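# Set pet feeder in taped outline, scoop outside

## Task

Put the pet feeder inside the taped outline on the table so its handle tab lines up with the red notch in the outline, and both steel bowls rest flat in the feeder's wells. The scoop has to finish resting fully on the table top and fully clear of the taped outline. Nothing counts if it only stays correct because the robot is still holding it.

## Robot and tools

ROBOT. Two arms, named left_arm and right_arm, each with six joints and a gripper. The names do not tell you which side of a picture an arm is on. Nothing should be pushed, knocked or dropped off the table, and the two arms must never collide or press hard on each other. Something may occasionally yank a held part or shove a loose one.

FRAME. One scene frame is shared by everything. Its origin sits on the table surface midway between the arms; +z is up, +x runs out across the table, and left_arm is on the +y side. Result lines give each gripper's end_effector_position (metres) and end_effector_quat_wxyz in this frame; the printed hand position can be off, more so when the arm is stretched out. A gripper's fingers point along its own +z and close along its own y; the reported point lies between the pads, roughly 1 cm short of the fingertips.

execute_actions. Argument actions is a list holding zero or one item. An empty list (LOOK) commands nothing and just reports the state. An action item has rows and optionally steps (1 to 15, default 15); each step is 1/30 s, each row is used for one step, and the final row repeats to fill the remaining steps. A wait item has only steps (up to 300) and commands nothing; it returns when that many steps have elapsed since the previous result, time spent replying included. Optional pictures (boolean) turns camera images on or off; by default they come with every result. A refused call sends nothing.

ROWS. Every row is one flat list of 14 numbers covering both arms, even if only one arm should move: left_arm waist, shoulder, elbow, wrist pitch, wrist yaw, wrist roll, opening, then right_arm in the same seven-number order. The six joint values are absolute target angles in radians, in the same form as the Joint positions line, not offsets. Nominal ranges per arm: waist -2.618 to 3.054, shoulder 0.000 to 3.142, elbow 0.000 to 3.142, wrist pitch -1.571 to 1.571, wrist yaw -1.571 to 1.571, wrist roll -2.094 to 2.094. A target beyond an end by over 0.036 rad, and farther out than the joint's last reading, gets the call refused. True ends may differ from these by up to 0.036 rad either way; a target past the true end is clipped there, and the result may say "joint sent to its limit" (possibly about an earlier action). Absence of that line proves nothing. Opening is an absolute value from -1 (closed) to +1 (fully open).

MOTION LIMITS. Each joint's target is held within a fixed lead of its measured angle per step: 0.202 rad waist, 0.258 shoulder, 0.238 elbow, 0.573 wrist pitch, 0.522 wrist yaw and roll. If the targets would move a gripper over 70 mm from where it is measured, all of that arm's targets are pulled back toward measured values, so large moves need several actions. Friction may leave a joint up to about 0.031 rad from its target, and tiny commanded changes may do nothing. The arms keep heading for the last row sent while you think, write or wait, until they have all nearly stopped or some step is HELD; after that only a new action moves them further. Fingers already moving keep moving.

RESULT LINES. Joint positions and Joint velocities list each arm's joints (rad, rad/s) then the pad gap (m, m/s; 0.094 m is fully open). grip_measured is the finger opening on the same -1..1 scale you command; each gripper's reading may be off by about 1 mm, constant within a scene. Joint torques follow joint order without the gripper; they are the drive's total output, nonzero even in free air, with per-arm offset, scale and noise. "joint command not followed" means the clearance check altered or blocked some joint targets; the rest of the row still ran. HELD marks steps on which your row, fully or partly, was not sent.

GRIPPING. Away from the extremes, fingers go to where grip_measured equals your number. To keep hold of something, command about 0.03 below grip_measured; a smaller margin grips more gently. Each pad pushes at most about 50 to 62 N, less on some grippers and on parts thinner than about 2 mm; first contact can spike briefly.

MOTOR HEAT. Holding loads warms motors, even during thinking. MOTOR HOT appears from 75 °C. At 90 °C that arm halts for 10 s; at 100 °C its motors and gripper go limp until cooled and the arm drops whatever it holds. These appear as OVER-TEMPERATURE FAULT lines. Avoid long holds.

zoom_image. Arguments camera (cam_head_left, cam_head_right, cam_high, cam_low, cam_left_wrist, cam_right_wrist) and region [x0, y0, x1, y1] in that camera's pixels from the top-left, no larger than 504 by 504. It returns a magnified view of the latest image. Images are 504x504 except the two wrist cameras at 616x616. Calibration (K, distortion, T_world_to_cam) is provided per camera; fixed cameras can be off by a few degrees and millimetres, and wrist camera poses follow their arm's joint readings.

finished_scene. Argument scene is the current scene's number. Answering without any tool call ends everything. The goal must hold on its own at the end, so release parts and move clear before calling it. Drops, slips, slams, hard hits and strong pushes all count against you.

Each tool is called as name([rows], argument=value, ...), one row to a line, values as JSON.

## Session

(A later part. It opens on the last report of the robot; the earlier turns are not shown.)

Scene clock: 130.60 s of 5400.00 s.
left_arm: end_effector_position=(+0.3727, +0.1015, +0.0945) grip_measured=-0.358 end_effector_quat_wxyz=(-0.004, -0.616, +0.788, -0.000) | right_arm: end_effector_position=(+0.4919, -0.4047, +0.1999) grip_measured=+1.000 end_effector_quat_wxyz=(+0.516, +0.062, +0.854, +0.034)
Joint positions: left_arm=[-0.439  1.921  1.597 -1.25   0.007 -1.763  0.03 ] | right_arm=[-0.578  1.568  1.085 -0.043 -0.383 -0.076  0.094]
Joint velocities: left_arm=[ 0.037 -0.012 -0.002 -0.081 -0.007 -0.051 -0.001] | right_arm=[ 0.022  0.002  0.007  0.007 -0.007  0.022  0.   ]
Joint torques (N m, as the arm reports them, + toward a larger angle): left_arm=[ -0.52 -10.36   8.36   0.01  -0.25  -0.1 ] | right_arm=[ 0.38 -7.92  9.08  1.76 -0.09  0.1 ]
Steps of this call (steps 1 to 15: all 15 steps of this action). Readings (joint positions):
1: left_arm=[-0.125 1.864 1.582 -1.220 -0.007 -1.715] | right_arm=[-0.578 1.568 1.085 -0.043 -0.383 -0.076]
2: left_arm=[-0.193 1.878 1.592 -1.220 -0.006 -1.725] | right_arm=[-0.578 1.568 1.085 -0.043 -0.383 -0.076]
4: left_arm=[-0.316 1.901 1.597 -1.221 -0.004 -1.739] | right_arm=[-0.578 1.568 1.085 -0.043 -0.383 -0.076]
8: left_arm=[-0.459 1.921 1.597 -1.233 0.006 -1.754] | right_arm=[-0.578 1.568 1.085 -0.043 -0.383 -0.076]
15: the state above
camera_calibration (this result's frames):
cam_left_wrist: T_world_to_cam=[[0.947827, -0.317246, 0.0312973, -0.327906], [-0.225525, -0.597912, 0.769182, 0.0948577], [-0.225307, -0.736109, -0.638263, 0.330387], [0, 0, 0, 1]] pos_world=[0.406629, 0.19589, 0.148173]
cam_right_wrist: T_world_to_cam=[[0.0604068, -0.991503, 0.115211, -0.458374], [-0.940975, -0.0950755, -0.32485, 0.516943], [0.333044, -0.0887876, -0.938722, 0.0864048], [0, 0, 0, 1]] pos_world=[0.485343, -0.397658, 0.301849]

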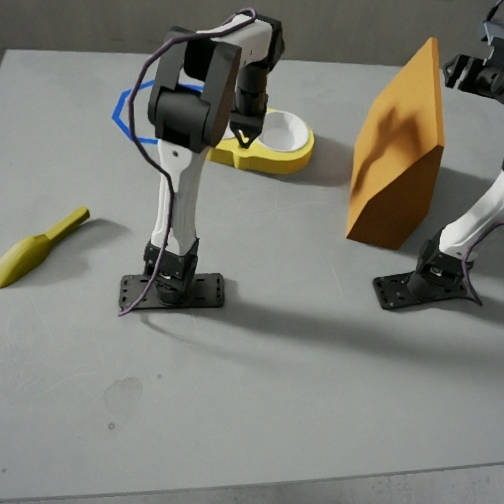

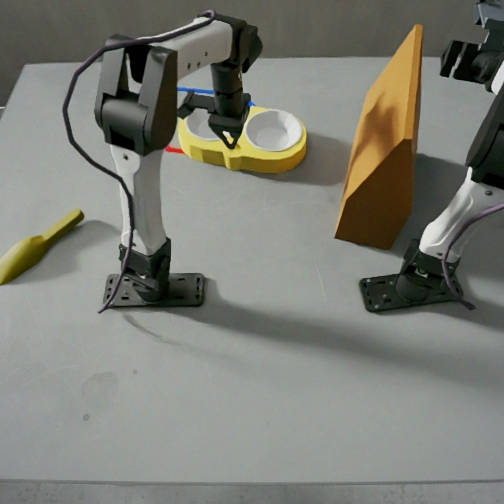

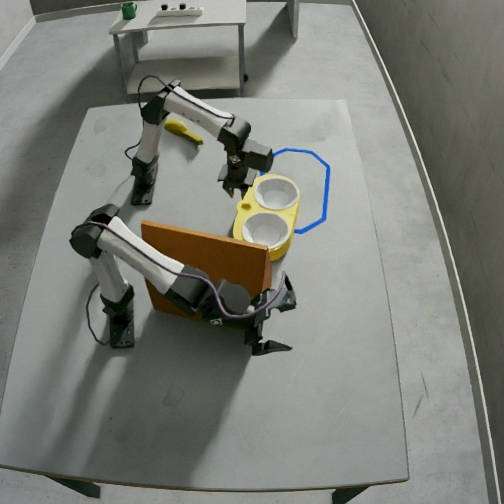

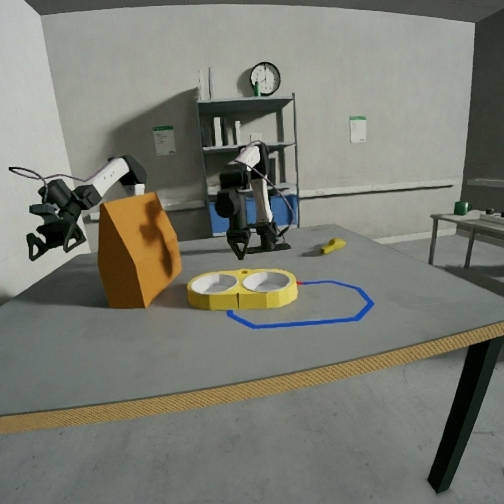

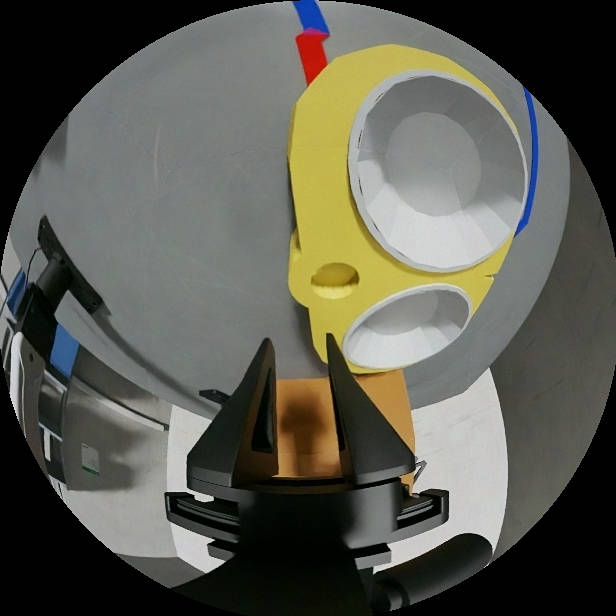

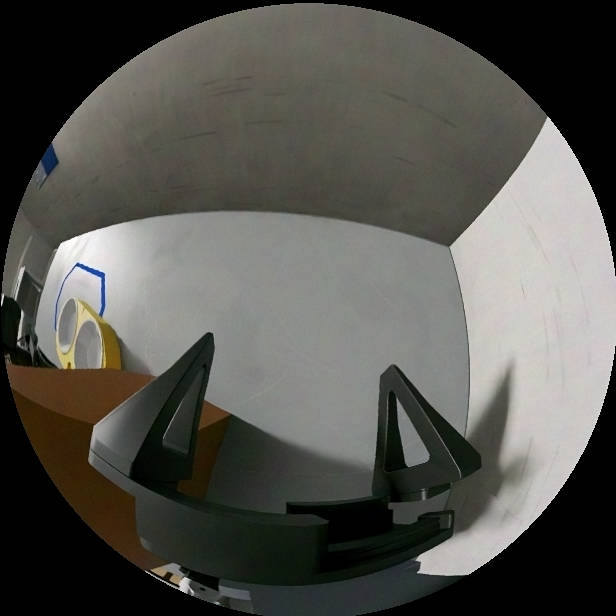

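execute_actions([
  {"rows":[[-0.424,1.935,1.57,-1.21,0,-1.763,-0.36,-0.578,1.568,1.085,-0.043,-0.383,-0.076,1],[-0.424,1.938,1.559,-1.195,0,-1.763,-0.36,-0.578,1.568,1.085,-0.043,-0.383,-0.076,1],[-0.424,1.94,1.548,-1.18,0,-1.763,-0.36,-0.578,1.568,1.085,-0.043,-0.383,-0.076,1],[-0.424,1.943,1.537,-1.165,0,-1.763,-0.36,-0.578,1.568,1.085,-0.043,-0.383,-0.076,1],[-0.424,1.946,1.526,-1.15,0,-1.763,-0.36,-0.578,1.568,1.085,-0.043,-0.383,-0.076,1],[-0.424,1.949,1.515,-1.135,0,-1.763,-0.36,-0.578,1.568,1.085,-0.043,-0.383,-0.076,1],[-0.424,1.952,1.504,-1.12,0,-1.763,-0.36,-0.578,1.568,1.085,-0.043,-0.383,-0.076,1],[-0.424,1.955,1.493,-1.105,0,-1.763,-0.36,-0.578,1.568,1.085,-0.043,-0.383,-0.076,1],[-0.424,1.958,1.482,-1.09,0,-1.763,-0.36,-0.578,1.568,1.085,-0.043,-0.383,-0.076,1],[-0.424,1.961,1.471,-1.08,0,-1.763,-0.36,-0.578,1.568,1.085,-0.043,-0.383,-0.076,1],[-0.424,1.964,1.46,-1.075,0,-1.763,-0.36,-0.578,1.568,1.085,-0.043,-0.383,-0.076,1]]},
], pictures=false)

execute_actions([
  {"steps":8},
])

Scene clock: 147.03 s of 5400.00 s.
left_arm: end_effector_position=(+0.3733, +0.1044, +0.0551) grip_measured=-0.358 end_effector_quat_wxyz=(-0.006, -0.620, +0.785, +0.004) | right_arm: end_effector_position=(+0.4919, -0.4047, +0.1999) grip_measured=+1.000 end_effector_quat_wxyz=(+0.516, +0.062, +0.854, +0.034)
Joint positions: left_arm=[-0.431  1.952  1.481 -1.113  0.007 -1.765  0.03 ] | right_arm=[-0.578  1.568  1.085 -0.043 -0.383 -0.076  0.094]
Joint velocities: left_arm=[-0.002  0.042 -0.051  0.037 -0.007  0.007 -0.001] | right_arm=[-0.022 -0.007 -0.007 -0.007 -0.022 -0.007  0.   ]
Joint torques (N m, as the arm reports them, + toward a larger angle): left_arm=[ -0.12 -10.55   5.04   0.33  -0.25   0.02] | right_arm=[ 0.43 -7.89  9.12  1.77 -0.07  0.1 ]
Steps of this call (steps 1 to 15: the robot went on to your last target; steps 16 to 90: nothing new was sent; then 12.93 s passed at rest; steps 91 to 105: all 15 steps of this action). Readings (joint positions):
91: left_arm=[-0.438 1.921 1.597 -1.251 0.007 -1.765] | right_arm=[-0.578 1.568 1.085 -0.043 -0.383 -0.076]
92: left_arm=[-0.436 1.921 1.595 -1.244 0.007 -1.765] | right_arm=[-0.578 1.568 1.085 -0.043 -0.383 -0.076]
94: left_arm=[-0.433 1.921 1.582 -1.222 0.007 -1.765] | right_arm=[-0.578 1.568 1.085 -0.043 -0.383 -0.076]
98: left_arm=[-0.431 1.924 1.538 -1.175 0.007 -1.765] | right_arm=[-0.578 1.568 1.085 -0.043 -0.383 -0.076]
105: the state above

Scene clock: 147.30 s of 5400.00 s.
left_arm: end_effector_position=(+0.3771, +0.1027, +0.0547) grip_measured=-0.358 end_effector_quat_wxyz=(-0.003, -0.620, +0.785, -0.003) | right_arm: end_effector_position=(+0.4919, -0.4047, +0.1999) grip_measured=+1.000 end_effector_quat_wxyz=(+0.516, +0.062, +0.854, +0.034)
Joint positions: left_arm=[-0.431  1.952  1.48  -1.095  0.007 -1.765  0.03 ] | right_arm=[-0.578  1.568  1.085 -0.043 -0.383 -0.076  0.094]
Joint velocities: left_arm=[ 0.002  0.017  0.007  0.007 -0.066 -0.022 -0.   ] | right_arm=[-0.002  0.012  0.012  0.066 -0.051  0.007  0.   ]
Joint torques (N m, as the arm reports them, + toward a larger angle): left_arm=[ -0.14 -10.3    4.92   0.32  -0.24   0.03] | right_arm=[ 0.37 -7.89  9.04  1.77 -0.09  0.1 ]
Steps of this call (steps 1 to 8: the robot went on to your last target). Readings (joint positions):
1: left_arm=[-0.431 1.952 1.480 -1.110 0.007 -1.765] | right_arm=[-0.578 1.568 1.085 -0.043 -0.383 -0.076]
2: left_arm=[-0.431 1.952 1.480 -1.107 0.007 -1.765] | right_arm=[-0.578 1.568 1.085 -0.043 -0.383 -0.076]
4: left_arm=[-0.431 1.952 1.480 -1.101 0.007 -1.765] | right_arm=[-0.578 1.568 1.085 -0.043 -0.383 -0.076]
8: the state above
camera_calibration (this result's frames):
cam_left_wrist: T_world_to_cam=[[0.950854, -0.30738, 0.0373402, -0.332894], [-0.223616, -0.598261, 0.769467, 0.126486], [-0.21418, -0.74, -0.637594, 0.302993], [0, 0, 0, 1]] pos_world=[0.409712, 0.197562, 0.10829]
cam_right_wrist: T_world_to_cam=[[0.0604068, -0.991503, 0.115211, -0.458374], [-0.940975, -0.0950755, -0.32485, 0.516943], [0.333044, -0.0887876, -0.938722, 0.0864048], [0, 0, 0, 1]] pos_world=[0.485343, -0.397658, 0.301849]

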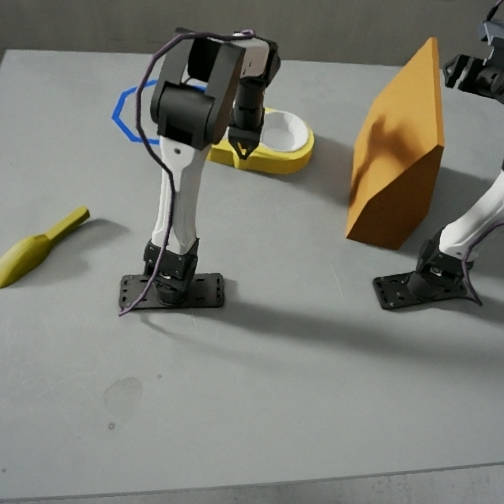

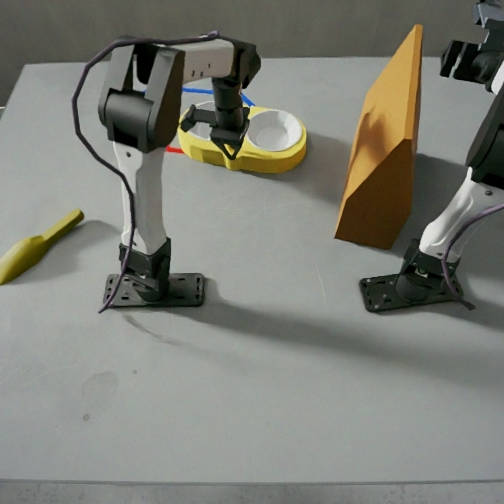

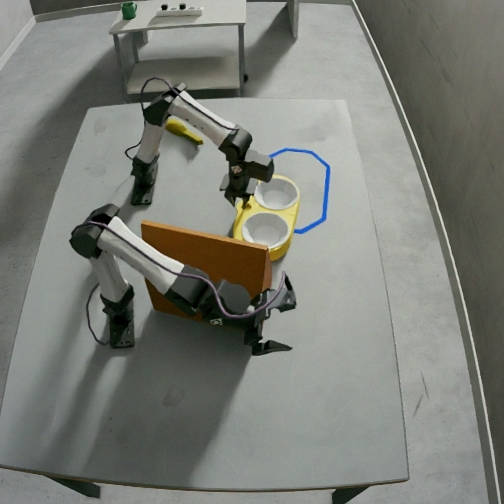

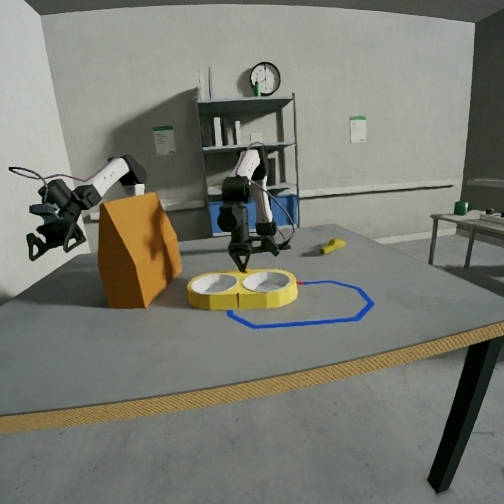

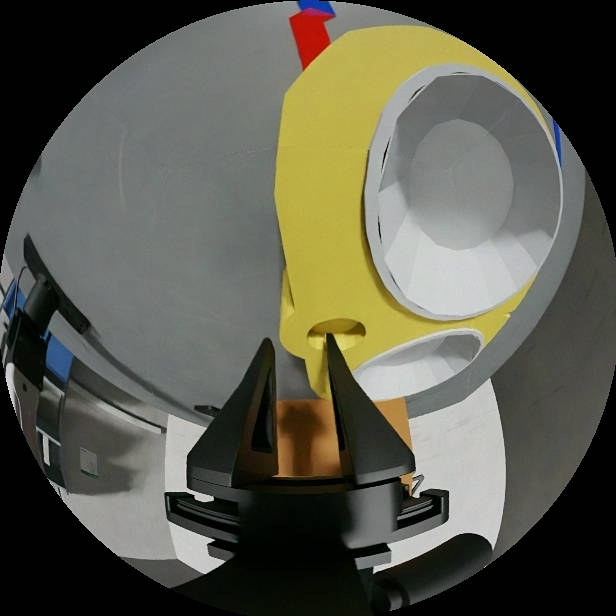

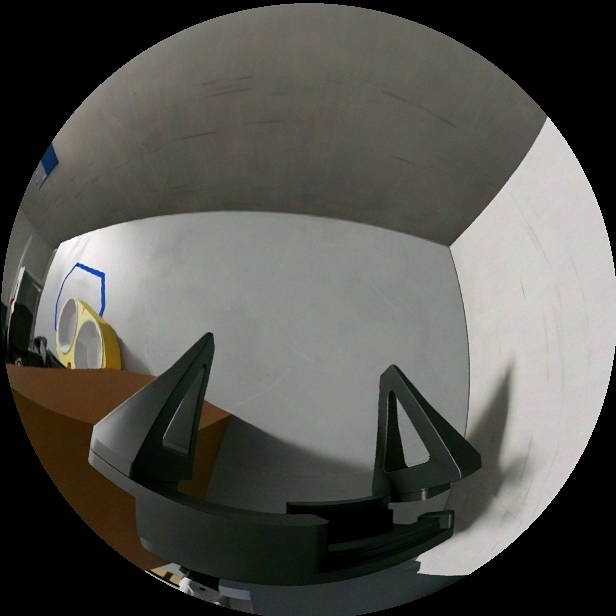

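execute_actions(actions=[])

Scene clock: 162.83 s of 5400.00 s.
left_arm: end_effector_position=(+0.3777, +0.1024, +0.0547) grip_measured=-0.358 end_effector_quat_wxyz=(-0.002, -0.620, +0.785, -0.005) | right_arm: end_effector_position=(+0.4919, -0.4047, +0.1999) grip_measured=+1.000 end_effector_quat_wxyz=(+0.516, +0.062, +0.854, +0.034)
Joint positions: left_arm=[-0.431  1.952  1.48  -1.092  0.007 -1.765  0.03 ] | right_arm=[-0.578  1.568  1.085 -0.043 -0.383 -0.076  0.094]
Joint velocities: left_arm=[-0.002 -0.007 -0.007  0.125  0.051  0.037 -0.   ] | right_arm=[-0.027 -0.012 -0.002  0.022 -0.007 -0.037  0.   ]
Joint torques (N m, as the arm reports them, + toward a larger angle): left_arm=[ -0.16 -10.3    4.9    0.32  -0.26   0.03] | right_arm=[ 0.39 -7.91  9.11  1.77 -0.09  0.09]
Steps of this call (steps 1 to 30: the robot went on to your last target; steps 31 to 100: nothing new was sent; then 12.20 s passed at rest). Readings (joint positions):
1: left_arm=[-0.431 1.952 1.480 -1.095 0.007 -1.765] | right_arm=[-0.578 1.568 1.085 -0.043 -0.383 -0.076]
2: left_arm=[-0.431 1.952 1.480 -1.094 0.007 -1.765] | right_arm=[-0.578 1.568 1.085 -0.043 -0.383 -0.076]
4: left_arm=[-0.431 1.952 1.480 -1.093 0.007 -1.765] | right_arm=[-0.578 1.568 1.085 -0.043 -0.383 -0.076]
8: left_arm=[-0.431 1.952 1.480 -1.093 0.007 -1.765] | right_arm=[-0.578 1.568 1.085 -0.043 -0.383 -0.076]
100: the state above
All arms were judged still, so your last target was given up. Only a new action makes them travel on or press farther. Fingers that are still opening or closing keep moving.
camera_calibration (this result's frames):
cam_left_wrist: T_world_to_cam=[[0.950746, -0.307331, 0.0403693, -0.333768], [-0.225752, -0.597286, 0.769601, 0.127149], [-0.21241, -0.740809, -0.637247, 0.302306], [0, 0, 0, 1]] pos_world=[0.410246, 0.197318, 0.108264]
cam_right_wrist: T_world_to_cam=[[0.0604068, -0.991503, 0.115211, -0.458374], [-0.940975, -0.0950755, -0.32485, 0.516943], [0.333044, -0.0887876, -0.938722, 0.0864048], [0, 0, 0, 1]] pos_world=[0.485343, -0.397658, 0.301849]

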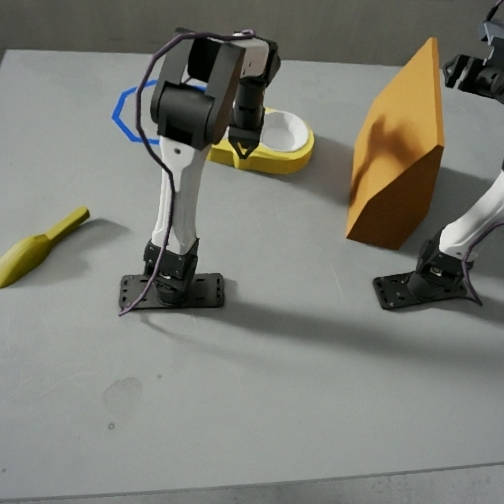

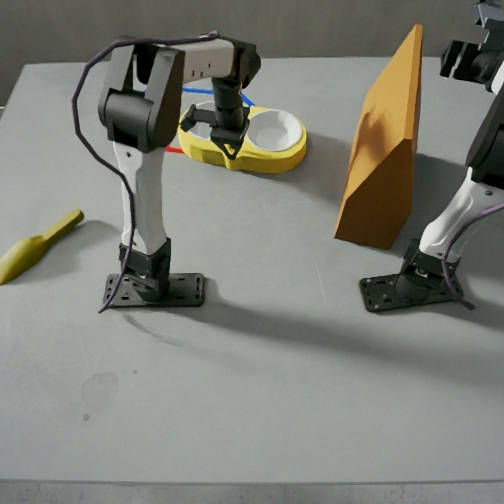

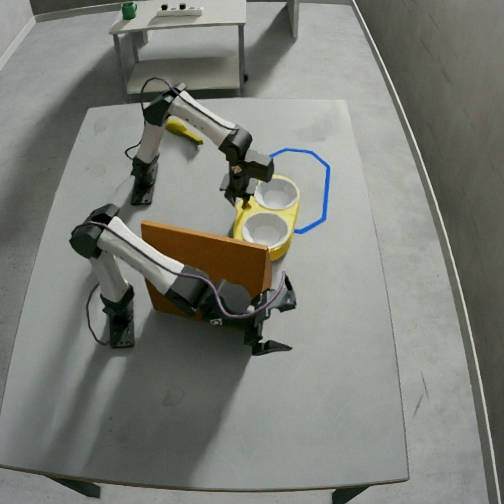

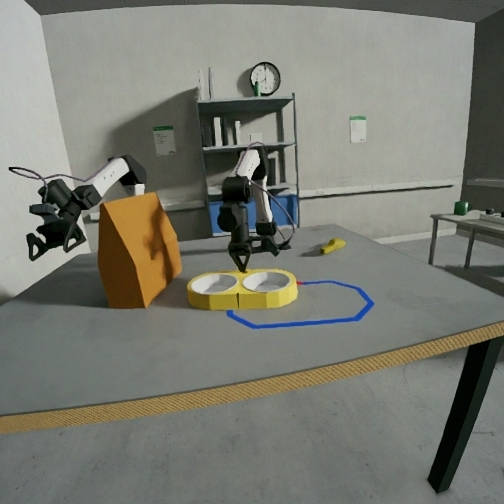

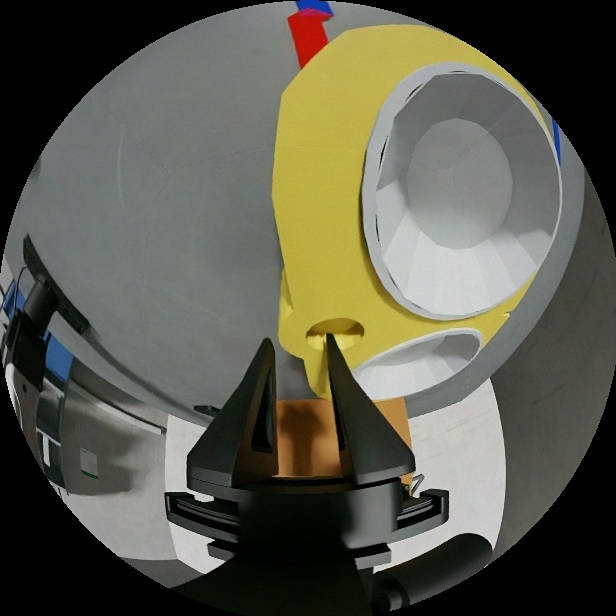

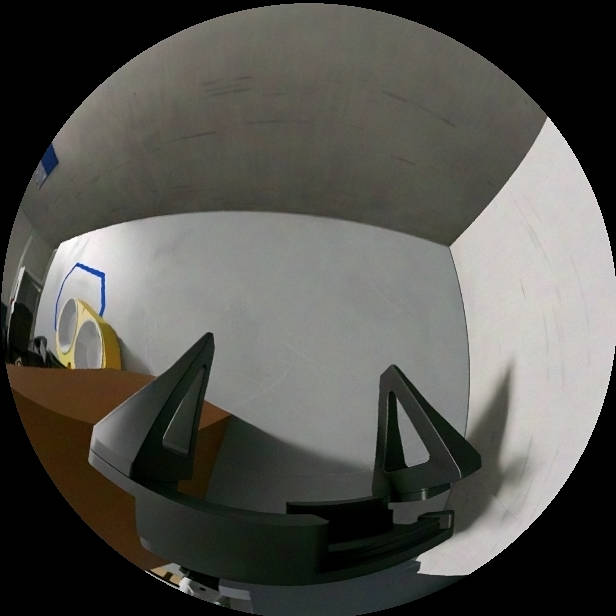

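execute_actions([
  {"rows":[[-0.431,1.96,1.455,-1.07,0,-1.765,-0.36,-0.578,1.568,1.085,-0.043,-0.383,-0.076,1],[-0.431,1.963,1.449,-1.064,0,-1.765,-0.36,-0.578,1.568,1.085,-0.043,-0.383,-0.076,1],[-0.431,1.966,1.443,-1.058,0,-1.765,-0.36,-0.578,1.568,1.085,-0.043,-0.383,-0.076,1],[-0.431,1.969,1.436,-1.051,0,-1.765,-0.36,-0.578,1.568,1.085,-0.043,-0.383,-0.076,1],[-0.431,1.972,1.429,-1.043,0,-1.765,-0.36,-0.578,1.568,1.085,-0.043,-0.383,-0.076,1],[-0.431,1.975,1.422,-1.035,0,-1.765,-0.36,-0.578,1.568,1.085,-0.043,-0.383,-0.076,1]],"steps":15},
])

Scene clock: 174.97 s of 5400.00 s.
left_arm: end_effector_position=(+0.3759, +0.1032, +0.0460) grip_measured=-0.358 end_effector_quat_wxyz=(-0.002, -0.620, +0.785, -0.005) | right_arm: end_effector_position=(+0.4919, -0.4047, +0.1999) grip_measured=+1.000 end_effector_quat_wxyz=(+0.516, +0.062, +0.854, +0.034)
Joint positions: left_arm=[-0.431  1.952  1.445 -1.056  0.007 -1.765  0.03 ] | right_arm=[-0.578  1.568  1.085 -0.043 -0.383 -0.076  0.094]
Joint velocities: left_arm=[-0.002  0.007  0.002  0.037  0.051 -0.007  0.   ] | right_arm=[-0.007  0.007  0.022 -0.037 -0.037 -0.022  0.   ]
Joint torques (N m, as the arm reports them, + toward a larger angle): left_arm=[-0.57 -9.29  4.69  0.34 -0.25  0.01] | right_arm=[ 0.42 -7.85  9.1   1.77 -0.07  0.09]
Steps of this call (steps 1 to 90: nothing new was sent; then 8.63 s passed at rest; steps 91 to 105: all 15 steps of this action). Readings (joint positions):
91: left_arm=[-0.431 1.952 1.480 -1.092 0.007 -1.765] | right_arm=[-0.578 1.568 1.085 -0.043 -0.383 -0.076]
92: left_arm=[-0.431 1.952 1.480 -1.090 0.007 -1.765] | right_arm=[-0.578 1.568 1.085 -0.043 -0.383 -0.076]
94: left_arm=[-0.431 1.952 1.477 -1.082 0.007 -1.765] | right_arm=[-0.578 1.568 1.085 -0.043 -0.383 -0.076]
98: left_arm=[-0.431 1.952 1.450 -1.064 0.007 -1.765] | right_arm=[-0.578 1.568 1.085 -0.043 -0.383 -0.076]
105: the state above
camera_calibration (this result's frames):
cam_left_wrist: T_world_to_cam=[[0.950718, -0.307318, 0.0411265, -0.331437], [-0.226286, -0.597042, 0.769634, 0.134082], [-0.211968, -0.741011, -0.63716, 0.296864], [0, 0, 0, 1]] pos_world=[0.408369, 0.198175, 0.0995864]
cam_right_wrist: T_world_to_cam=[[0.0604068, -0.991503, 0.115211, -0.458374], [-0.940975, -0.0950755, -0.32485, 0.516943], [0.333044, -0.0887876, -0.938722, 0.0864048], [0, 0, 0, 1]] pos_world=[0.485343, -0.397658, 0.301849]

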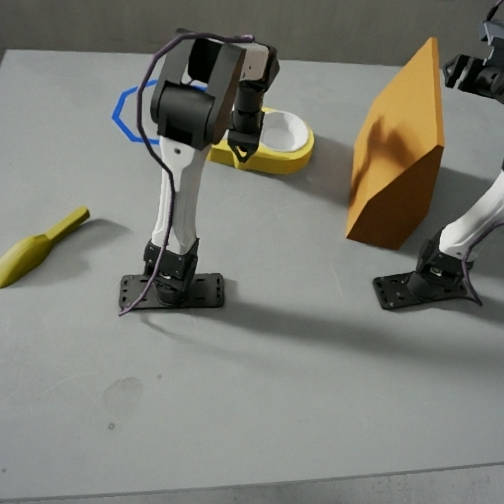

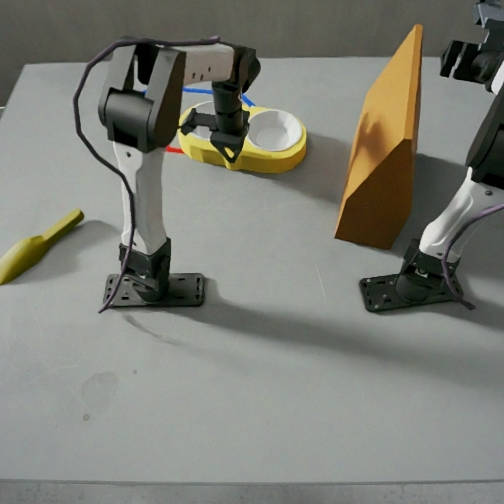

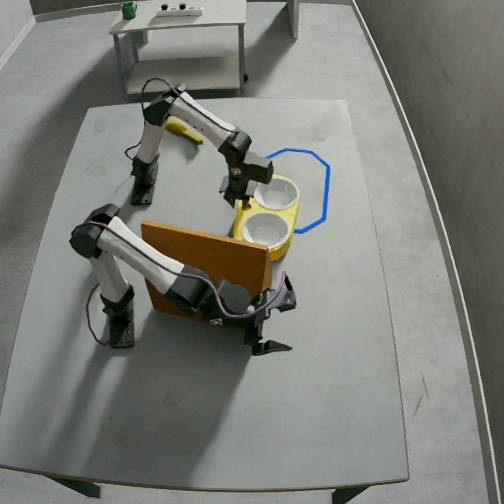

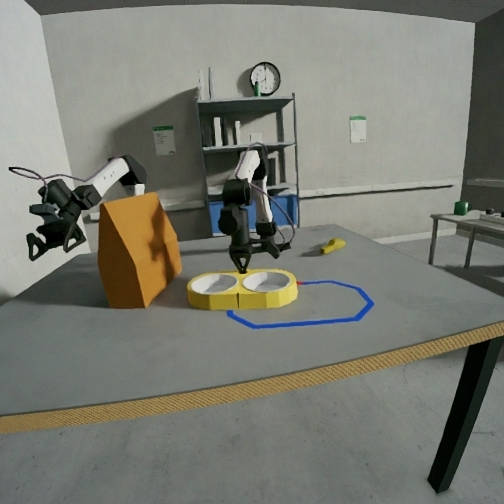

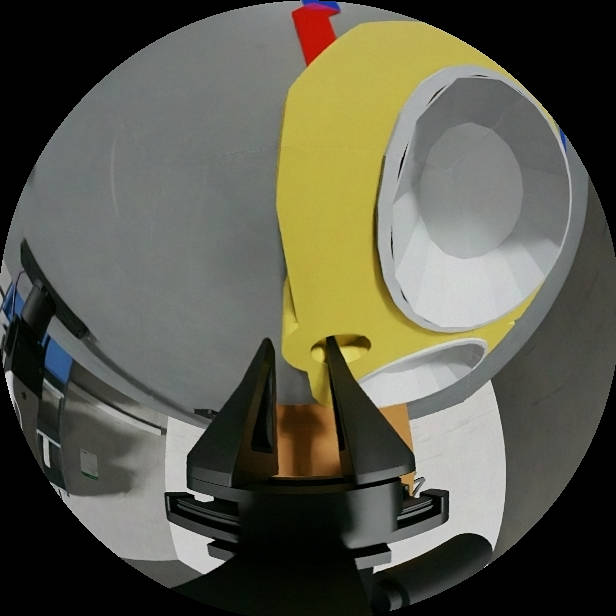

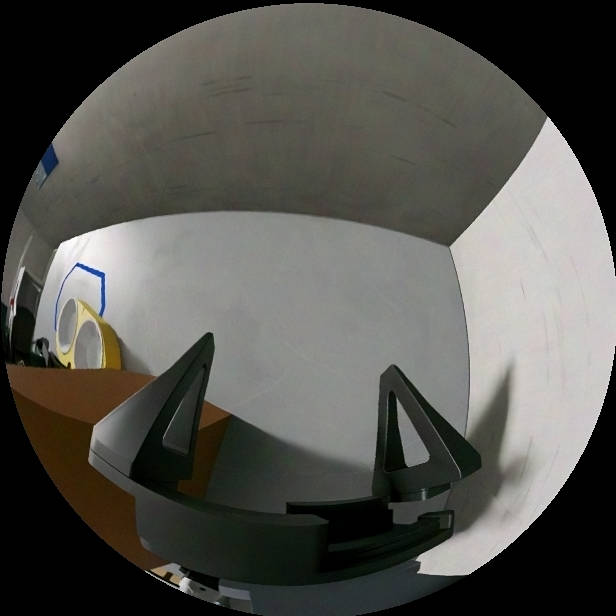

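execute_actions([
  {"rows":[[-0.431,1.982,1.424,-1.032,0,-1.765,-0.36,-0.578,1.568,1.085,-0.043,-0.383,-0.076,1],[-0.431,1.988,1.424,-1.03,0,-1.765,-0.36,-0.578,1.568,1.085,-0.043,-0.383,-0.076,1]],"steps":12},
], pictures=false)

Scene clock: 180.17 s of 5400.00 s.
left_arm: end_effector_position=(+0.3774, +0.1025, +0.0427) grip_measured=-0.358 end_effector_quat_wxyz=(-0.002, -0.620, +0.785, -0.005) | right_arm: end_effector_position=(+0.4919, -0.4047, +0.1999) grip_measured=+1.000 end_effector_quat_wxyz=(+0.516, +0.062, +0.854, +0.034)
Joint positions: left_arm=[-0.431  1.962  1.445 -1.047  0.007 -1.765  0.03 ] | right_arm=[-0.578  1.568  1.085 -0.043 -0.383 -0.076  0.094]
Joint velocities: left_arm=[ 0.002 -0.027 -0.002 -0.022 -0.022 -0.022 -0.001] | right_arm=[ 0.012 -0.002  0.012 -0.037 -0.007  0.007  0.   ]
Joint torques (N m, as the arm reports them, + toward a larger angle): left_arm=[-0.62 -9.1   4.81  0.32 -0.25  0.  ] | right_arm=[ 0.38 -7.86  9.07  1.77 -0.08  0.08]
Steps of this call (steps 1 to 15: the robot went on to your last target; steps 16 to 90: nothing new was sent; then 1.80 s passed at rest; steps 91 to 102: all 12 steps of this action). Readings (joint positions):
91: left_arm=[-0.431 1.952 1.445 -1.052 0.007 -1.765] | right_arm=[-0.578 1.568 1.085 -0.043 -0.383 -0.076]
92: left_arm=[-0.431 1.954 1.445 -1.052 0.007 -1.765] | right_arm=[-0.578 1.568 1.085 -0.043 -0.383 -0.076]
94: left_arm=[-0.431 1.960 1.445 -1.050 0.007 -1.765] | right_arm=[-0.578 1.568 1.085 -0.043 -0.383 -0.076]
98: left_arm=[-0.431 1.962 1.445 -1.047 0.007 -1.765] | right_arm=[-0.578 1.568 1.085 -0.043 -0.383 -0.076]
102: the state above

execute_actions([
  {"rows":[[-0.431,1.965,1.445,-1.047,0,-1.765,-0.42,-0.578,1.568,1.085,-0.043,-0.383,-0.076,1],[-0.431,1.965,1.445,-1.047,0,-1.765,-0.48,-0.578,1.568,1.085,-0.043,-0.383,-0.076,1],[-0.431,1.965,1.445,-1.047,0,-1.765,-0.54,-0.578,1.568,1.085,-0.043,-0.383,-0.076,1],[-0.431,1.965,1.445,-1.047,0,-1.765,-0.59,-0.578,1.568,1.085,-0.043,-0.383,-0.076,1],[-0.431,1.965,1.445,-1.047,0,-1.765,-0.63,-0.578,1.568,1.085,-0.043,-0.383,-0.076,1],[-0.431,1.965,1.445,-1.047,0,-1.765,-0.66,-0.578,1.568,1.085,-0.043,-0.383,-0.076,1],[-0.431,1.965,1.445,-1.047,0,-1.765,-0.69,-0.578,1.568,1.085,-0.043,-0.383,-0.076,1],[-0.431,1.965,1.445,-1.047,0,-1.765,-0.72,-0.578,1.568,1.085,-0.043,-0.383,-0.076,1],[-0.431,1.965,1.445,-1.047,0,-1.765,-0.75,-0.578,1.568,1.085,-0.043,-0.383,-0.076,1]],"steps":15},
])

Scene clock: 190.37 s of 5400.00 s.
left_arm: end_effector_position=(+0.3766, +0.1042, +0.0427) grip_measured=-0.663 end_effector_quat_wxyz=(-0.001, -0.623, +0.782, -0.001) | right_arm: end_effector_position=(+0.4919, -0.4047, +0.1999) grip_measured=+1.000 end_effector_quat_wxyz=(+0.516, +0.062, +0.854, +0.034)
Joint positions: left_arm=[-0.43   1.962  1.445 -1.053  0.002 -1.773  0.016] | right_arm=[-0.578  1.568  1.085 -0.043 -0.383 -0.076  0.094]
Joint velocities: left_arm=[-0.022 -0.017 -0.007 -0.066 -0.066  0.051 -0.   ] | right_arm=[ 0.012 -0.017 -0.002 -0.007  0.037 -0.037  0.   ]
Joint torques (N m, as the arm reports them, + toward a larger angle): left_arm=[ -0.66 -11.05   6.41   0.22  -0.21   0.1 ] | right_arm=[ 0.38 -7.85  9.09  1.77 -0.08  0.1 ]
Steps of this call (steps 1 to 15: the robot went on to your last target; steps 16 to 90: nothing new was sent; then 6.70 s passed at rest; steps 91 to 105: all 15 steps of this action). Readings (joint positions):
91: left_arm=[-0.431 1.962 1.445 -1.047 0.007 -1.765] | right_arm=[-0.578 1.568 1.085 -0.043 -0.383 -0.076]
92: left_arm=[-0.431 1.962 1.445 -1.046 0.007 -1.765] | right_arm=[-0.578 1.568 1.085 -0.043 -0.383 -0.076]
94: left_arm=[-0.431 1.962 1.445 -1.046 0.007 -1.765] | right_arm=[-0.578 1.568 1.085 -0.043 -0.383 -0.076]
98: left_arm=[-0.430 1.962 1.445 -1.053 0.002 -1.773] | right_arm=[-0.578 1.568 1.085 -0.043 -0.383 -0.076]
105: the state above
camera_calibration (this result's frames):
cam_left_wrist: T_world_to_cam=[[0.953629, -0.298862, 0.035666, -0.333368], [-0.218171, -0.604746, 0.765953, 0.135262], [-0.207346, -0.738217, -0.641906, 0.293837], [0, 0, 0, 1]] pos_world=[0.408345, 0.199083, 0.0969015]
cam_right_wrist: T_world_to_cam=[[0.0604068, -0.991503, 0.115211, -0.458374], [-0.940975, -0.0950755, -0.32485, 0.516943], [0.333044, -0.0887876, -0.938722, 0.0864048], [0, 0, 0, 1]] pos_world=[0.485343, -0.397658, 0.301849]

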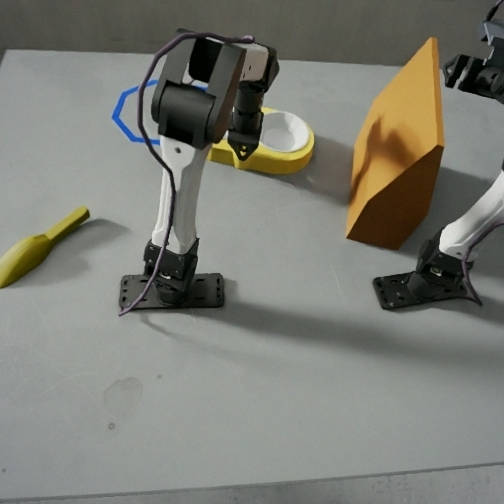

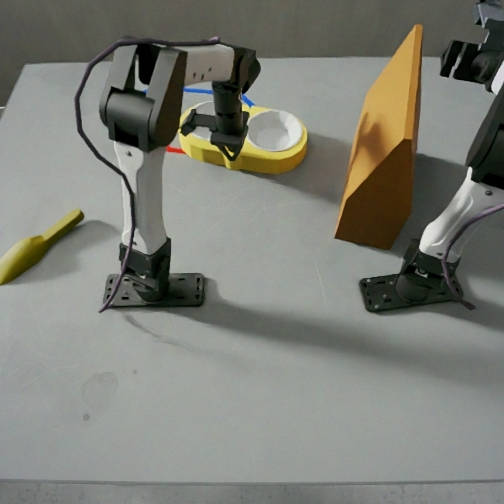

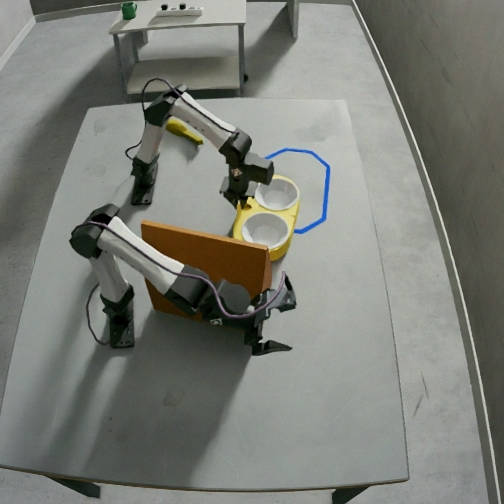

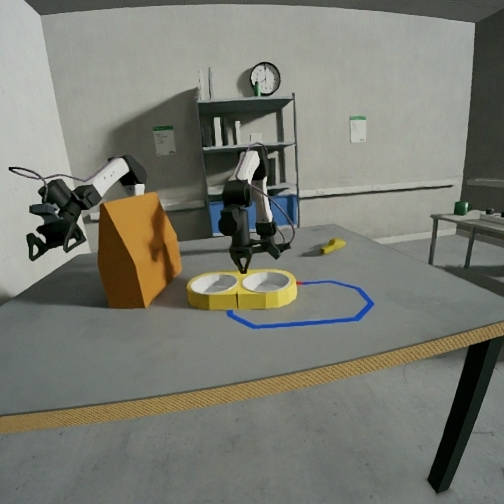

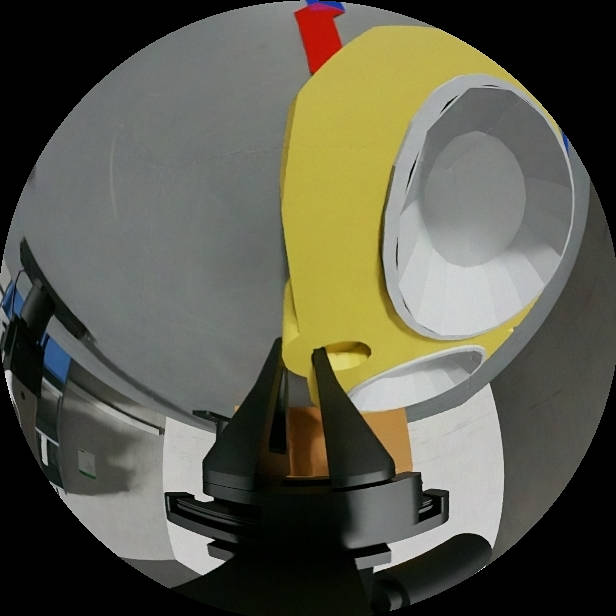

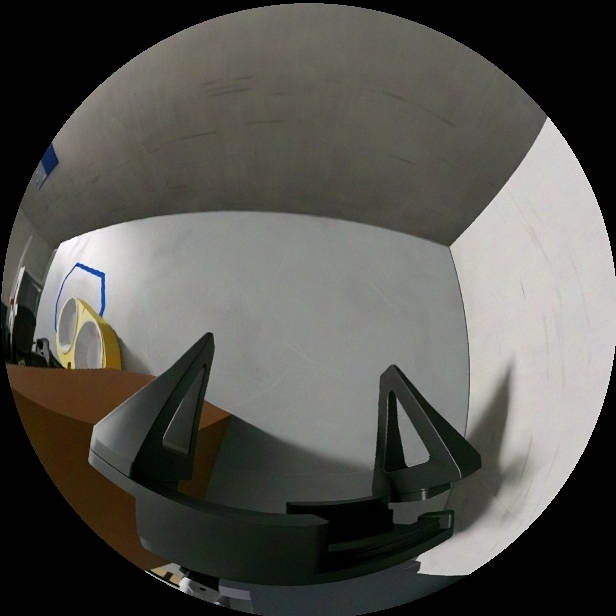

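execute_actions([
  {"rows":[[-0.415,1.975,1.465,-1.065,0,-1.75,-0.75,-0.578,1.568,1.085,-0.043,-0.383,-0.076,1],[-0.405,1.984,1.474,-1.073,0,-1.73,-0.75,-0.578,1.568,1.085,-0.043,-0.383,-0.076,1],[-0.39,1.99,1.483,-1.076,0,-1.718,-0.75,-0.578,1.568,1.085,-0.043,-0.383,-0.076,1],[-0.375,1.996,1.492,-1.079,0,-1.705,-0.75,-0.578,1.568,1.085,-0.043,-0.383,-0.076,1],[-0.36,2.002,1.5,-1.082,0,-1.692,-0.75,-0.578,1.568,1.085,-0.043,-0.383,-0.076,1],[-0.345,2.008,1.509,-1.085,0,-1.68,-0.75,-0.578,1.568,1.085,-0.043,-0.383,-0.076,1],[-0.33,2.014,1.518,-1.088,0,-1.667,-0.75,-0.578,1.568,1.085,-0.043,-0.383,-0.076,1],[-0.315,2.02,1.527,-1.091,0,-1.654,-0.75,-0.578,1.568,1.085,-0.043,-0.383,-0.076,1],[-0.3,2.026,1.535,-1.094,0,-1.642,-0.75,-0.578,1.568,1.085,-0.043,-0.383,-0.076,1],[-0.285,2.032,1.544,-1.097,0,-1.629,-0.75,-0.578,1.568,1.085,-0.043,-0.383,-0.076,1],[-0.27,2.038,1.553,-1.1,0,-1.616,-0.75,-0.578,1.568,1.085,-0.043,-0.383,-0.076,1],[-0.255,2.044,1.562,-1.103,0,-1.604,-0.75,-0.578,1.568,1.085,-0.043,-0.383,-0.076,1],[-0.24,2.05,1.57,-1.106,0,-1.591,-0.75,-0.578,1.568,1.085,-0.043,-0.383,-0.076,1],[-0.23,2.055,1.576,-1.108,0,-1.582,-0.75,-0.578,1.568,1.085,-0.043,-0.383,-0.076,1],[-0.225,2.058,1.58,-1.11,0,-1.577,-0.75,-0.578,1.568,1.085,-0.043,-0.383,-0.076,1]],"steps":15},
], pictures=false)

execute_actions([
  {"rows":[[-0.218,2.061,1.584,-1.112,0,-1.571,-0.75,-0.578,1.568,1.085,-0.043,-0.383,-0.076,1],[-0.205,2.066,1.591,-1.114,0,-1.56,-0.75,-0.578,1.568,1.085,-0.043,-0.383,-0.076,1],[-0.19,2.072,1.6,-1.117,0,-1.547,-0.75,-0.578,1.568,1.085,-0.043,-0.383,-0.076,1],[-0.175,2.078,1.609,-1.12,0,-1.535,-0.75,-0.578,1.568,1.085,-0.043,-0.383,-0.076,1],[-0.16,2.084,1.618,-1.123,0,-1.522,-0.75,-0.578,1.568,1.085,-0.043,-0.383,-0.076,1],[-0.145,2.09,1.626,-1.126,0,-1.509,-0.75,-0.578,1.568,1.085,-0.043,-0.383,-0.076,1],[-0.13,2.096,1.635,-1.129,0,-1.497,-0.75,-0.578,1.568,1.085,-0.043,-0.383,-0.076,1],[-0.115,2.102,1.644,-1.132,0,-1.484,-0.75,-0.578,1.568,1.085,-0.043,-0.383,-0.076,1],[-0.1,2.108,1.653,-1.135,0,-1.471,-0.75,-0.578,1.568,1.085,-0.043,-0.383,-0.076,1],[-0.085,2.114,1.661,-1.138,0,-1.459,-0.75,-0.578,1.568,1.085,-0.043,-0.383,-0.076,1],[-0.07,2.12,1.67,-1.141,0,-1.446,-0.75,-0.578,1.568,1.085,-0.043,-0.383,-0.076,1],[-0.055,2.126,1.679,-1.144,0,-1.433,-0.75,-0.578,1.568,1.085,-0.043,-0.383,-0.076,1],[-0.042,2.131,1.686,-1.146,0,-1.422,-0.75,-0.578,1.568,1.085,-0.043,-0.383,-0.076,1],[-0.034,2.134,1.69,-1.147,0,-1.415,-0.75,-0.578,1.568,1.085,-0.043,-0.383,-0.076,1],[-0.03,2.136,1.693,-1.148,0,-1.411,-0.75,-0.578,1.568,1.085,-0.043,-0.383,-0.076,1]],"steps":15},
], pictures=false)

execute_actions([
  {"steps":12},
])

zoom_image(camera="cam_high", region=[240,130,350,250])

zoom_image(camera="cam_low", region=[200,240,390,340])

Scene clock: 226.10 s of 5400.00 s.
left_arm: end_effector_position=(+0.4142, +0.1598, +0.0431) grip_measured=-0.663 end_effector_quat_wxyz=(-0.006, -0.632, +0.775, -0.002) | right_arm: end_effector_position=(+0.4919, -0.4047, +0.1999) grip_measured=+1.000 end_effector_quat_wxyz=(+0.516, +0.062, +0.854, +0.034)
Joint positions: left_arm=[-0.251  2.029  1.544 -1.09   0.012 -1.617  0.016] | right_arm=[-0.578  1.568  1.085 -0.043 -0.383 -0.076  0.094]
Joint velocities: left_arm=[ 0.374  0.11   0.178 -0.022  0.051  0.212  0.002] | right_arm=[ 0.002 -0.007 -0.002 -0.007  0.022  0.037  0.   ]
Joint torques (N m, as the arm reports them, + toward a larger angle): left_arm=[ -0.33 -10.25   8.32   0.08  -0.27  -0.04] | right_arm=[ 0.4  -7.87  9.1   1.77 -0.08  0.09]
Steps of this call (steps 1 to 15: the robot went on to your last target; steps 16 to 90: nothing new was sent; then 32.23 s passed at rest; steps 91 to 105: all 15 steps of this action). Readings (joint positions):
91: left_arm=[-0.429 1.962 1.445 -1.053 0.002 -1.773] | right_arm=[-0.578 1.568 1.085 -0.043 -0.383 -0.076]
92: left_arm=[-0.427 1.962 1.445 -1.053 0.006 -1.770] | right_arm=[-0.578 1.568 1.085 -0.043 -0.383 -0.076]
94: left_arm=[-0.416 1.966 1.452 -1.061 0.009 -1.754] | right_arm=[-0.578 1.568 1.085 -0.043 -0.383 -0.076]
98: left_arm=[-0.365 1.988 1.484 -1.074 0.012 -1.702] | right_arm=[-0.578 1.568 1.085 -0.043 -0.383 -0.076]
105: the state above

Scene clock: 226.60 s of 5400.00 s.
left_arm: end_effector_position=(+0.4458, +0.2322, +0.0432) grip_measured=-0.663 end_effector_quat_wxyz=(-0.006, -0.642, +0.767, -0.003) | right_arm: end_effector_position=(+0.4919, -0.4047, +0.1999) grip_measured=+1.000 end_effector_quat_wxyz=(+0.516, +0.062, +0.854, +0.034)
Joint positions: left_arm=[-0.055  2.107  1.661 -1.13   0.012 -1.446  0.016] | right_arm=[-0.578  1.568  1.085 -0.043 -0.383 -0.076  0.094]
Joint velocities: left_arm=[ 0.364  0.081  0.159 -0.007 -0.051  0.33  -0.   ] | right_arm=[-0.002  0.002 -0.007 -0.037 -0.037 -0.037  0.   ]
Joint torques (N m, as the arm reports them, + toward a larger angle): left_arm=[ -0.45 -10.82   8.26   0.09  -0.3   -0.02] | right_arm=[ 0.38 -7.89  9.09  1.78 -0.08  0.09]
Steps of this call (steps 1 to 15: all 15 steps of this action). Readings (joint positions):
1: left_arm=[-0.240 2.033 1.550 -1.092 0.012 -1.608] | right_arm=[-0.578 1.568 1.085 -0.043 -0.383 -0.076]
2: left_arm=[-0.230 2.037 1.555 -1.094 0.012 -1.599] | right_arm=[-0.578 1.568 1.085 -0.043 -0.383 -0.076]
4: left_arm=[-0.212 2.046 1.569 -1.102 0.012 -1.578] | right_arm=[-0.578 1.568 1.085 -0.043 -0.383 -0.076]
8: left_arm=[-0.164 2.069 1.603 -1.114 0.012 -1.530] | right_arm=[-0.578 1.568 1.085 -0.043 -0.383 -0.076]
15: the state above

Scene clock: 227.00 s of 5400.00 s.
left_arm: end_effector_position=(+0.4474, +0.2415, +0.0431) grip_measured=-0.663 end_effector_quat_wxyz=(-0.005, -0.642, +0.767, -0.002) | right_arm: end_effector_position=(+0.4919, -0.4047, +0.1999) grip_measured=+1.000 end_effector_quat_wxyz=(+0.516, +0.062, +0.854, +0.034)
Joint positions: left_arm=[-0.032  2.111  1.668 -1.132  0.01  -1.424  0.016] | right_arm=[-0.578  1.568  1.085 -0.043 -0.383 -0.076  0.094]
Joint velocities: left_arm=[0.002 0.002 0.002 0.022 0.022 0.051 0.001] | right_arm=[-0.022 -0.012 -0.012  0.007  0.037  0.007  0.   ]
Joint torques (N m, as the arm reports them, + toward a larger angle): left_arm=[ -0.48 -10.76   8.43   0.05  -0.27   0.16] | right_arm=[ 0.42 -7.9   9.13  1.77 -0.08  0.1 ]
Steps of this call (steps 1 to 12: the robot went on to your last target). Readings (joint positions):
1: left_arm=[-0.045 2.109 1.665 -1.130 0.012 -1.439] | right_arm=[-0.578 1.568 1.085 -0.043 -0.383 -0.076]
2: left_arm=[-0.037 2.110 1.667 -1.131 0.012 -1.434] | right_arm=[-0.578 1.568 1.085 -0.043 -0.383 -0.076]
4: left_arm=[-0.032 2.111 1.668 -1.132 0.012 -1.427] | right_arm=[-0.578 1.568 1.085 -0.043 -0.383 -0.076]
8: left_arm=[-0.032 2.111 1.668 -1.132 0.010 -1.424] | right_arm=[-0.578 1.568 1.085 -0.043 -0.383 -0.076]
12: the state above
camera_calibration (this result's frames):
cam_left_wrist: T_world_to_cam=[[0.967165, -0.252038, 0.0326742, -0.377119], [-0.184637, -0.608465, 0.771803, 0.219123], [-0.174643, -0.752494, -0.635022, 0.398674], [0, 0, 0, 1]] pos_world=[0.47482, 0.33828, 0.096369]
cam_right_wrist: T_world_to_cam=[[0.0604068, -0.991503, 0.115211, -0.458374], [-0.940975, -0.0950755, -0.32485, 0.516943], [0.333044, -0.0887876, -0.938722, 0.0864048], [0, 0, 0, 1]] pos_world=[0.485343, -0.397658, 0.301849]

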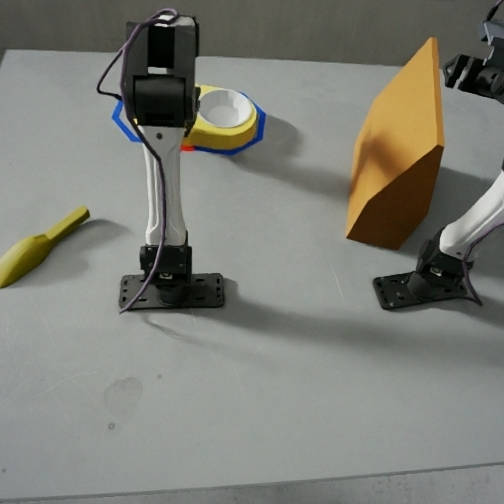

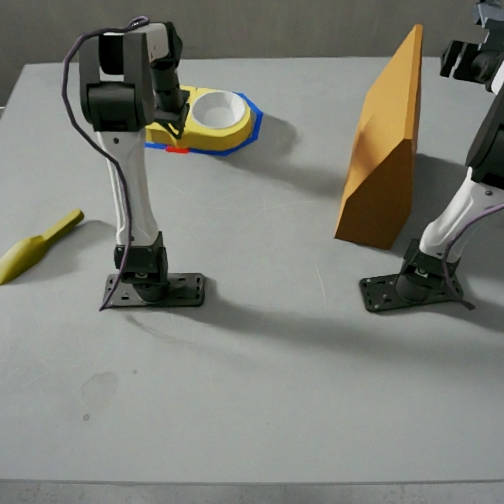

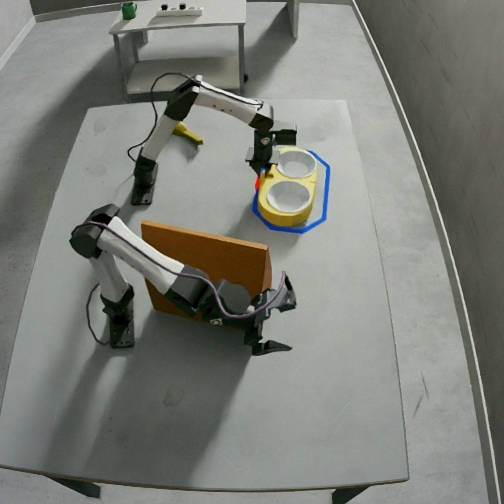

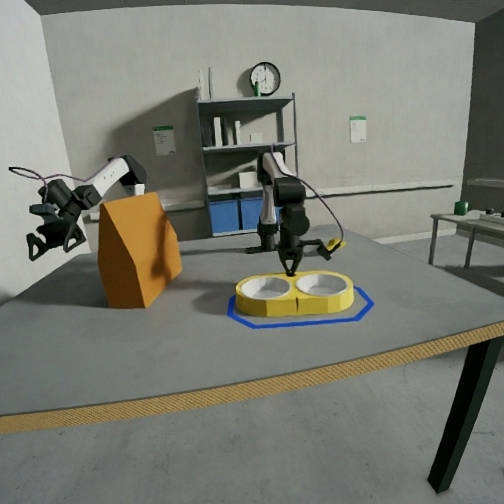

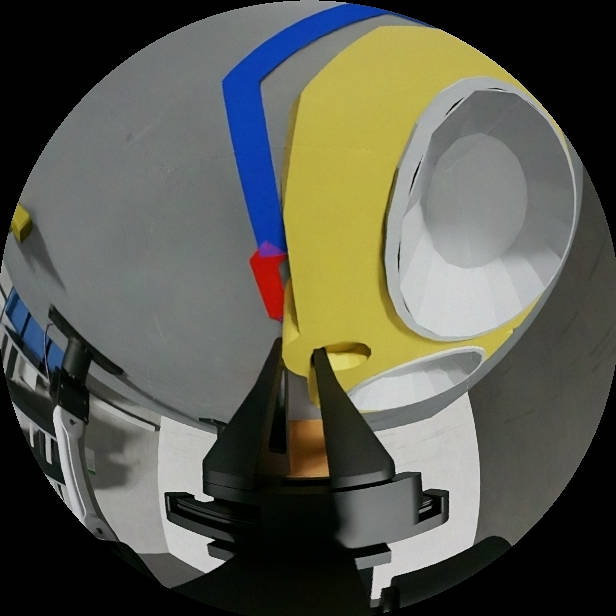

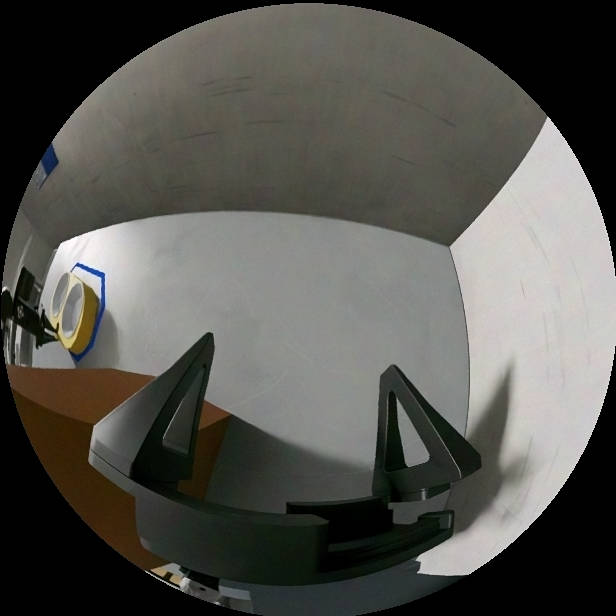

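Region (240, 130, 350, 250) of cam_high's 504x504 image, scaled by 4.200, with more detail than that image has; it fills the left 462 columns of this view, and the rest is white.

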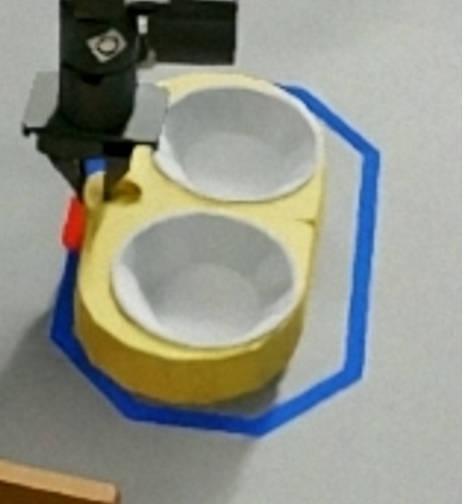

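Region (200, 240, 390, 340) of cam_low's 504x504 image, scaled by 2.653, with more detail than that image has; it fills the top 265 rows of this view, and the rest is white.

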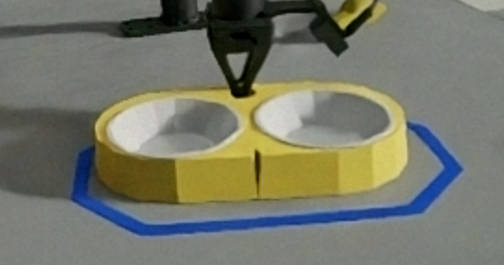

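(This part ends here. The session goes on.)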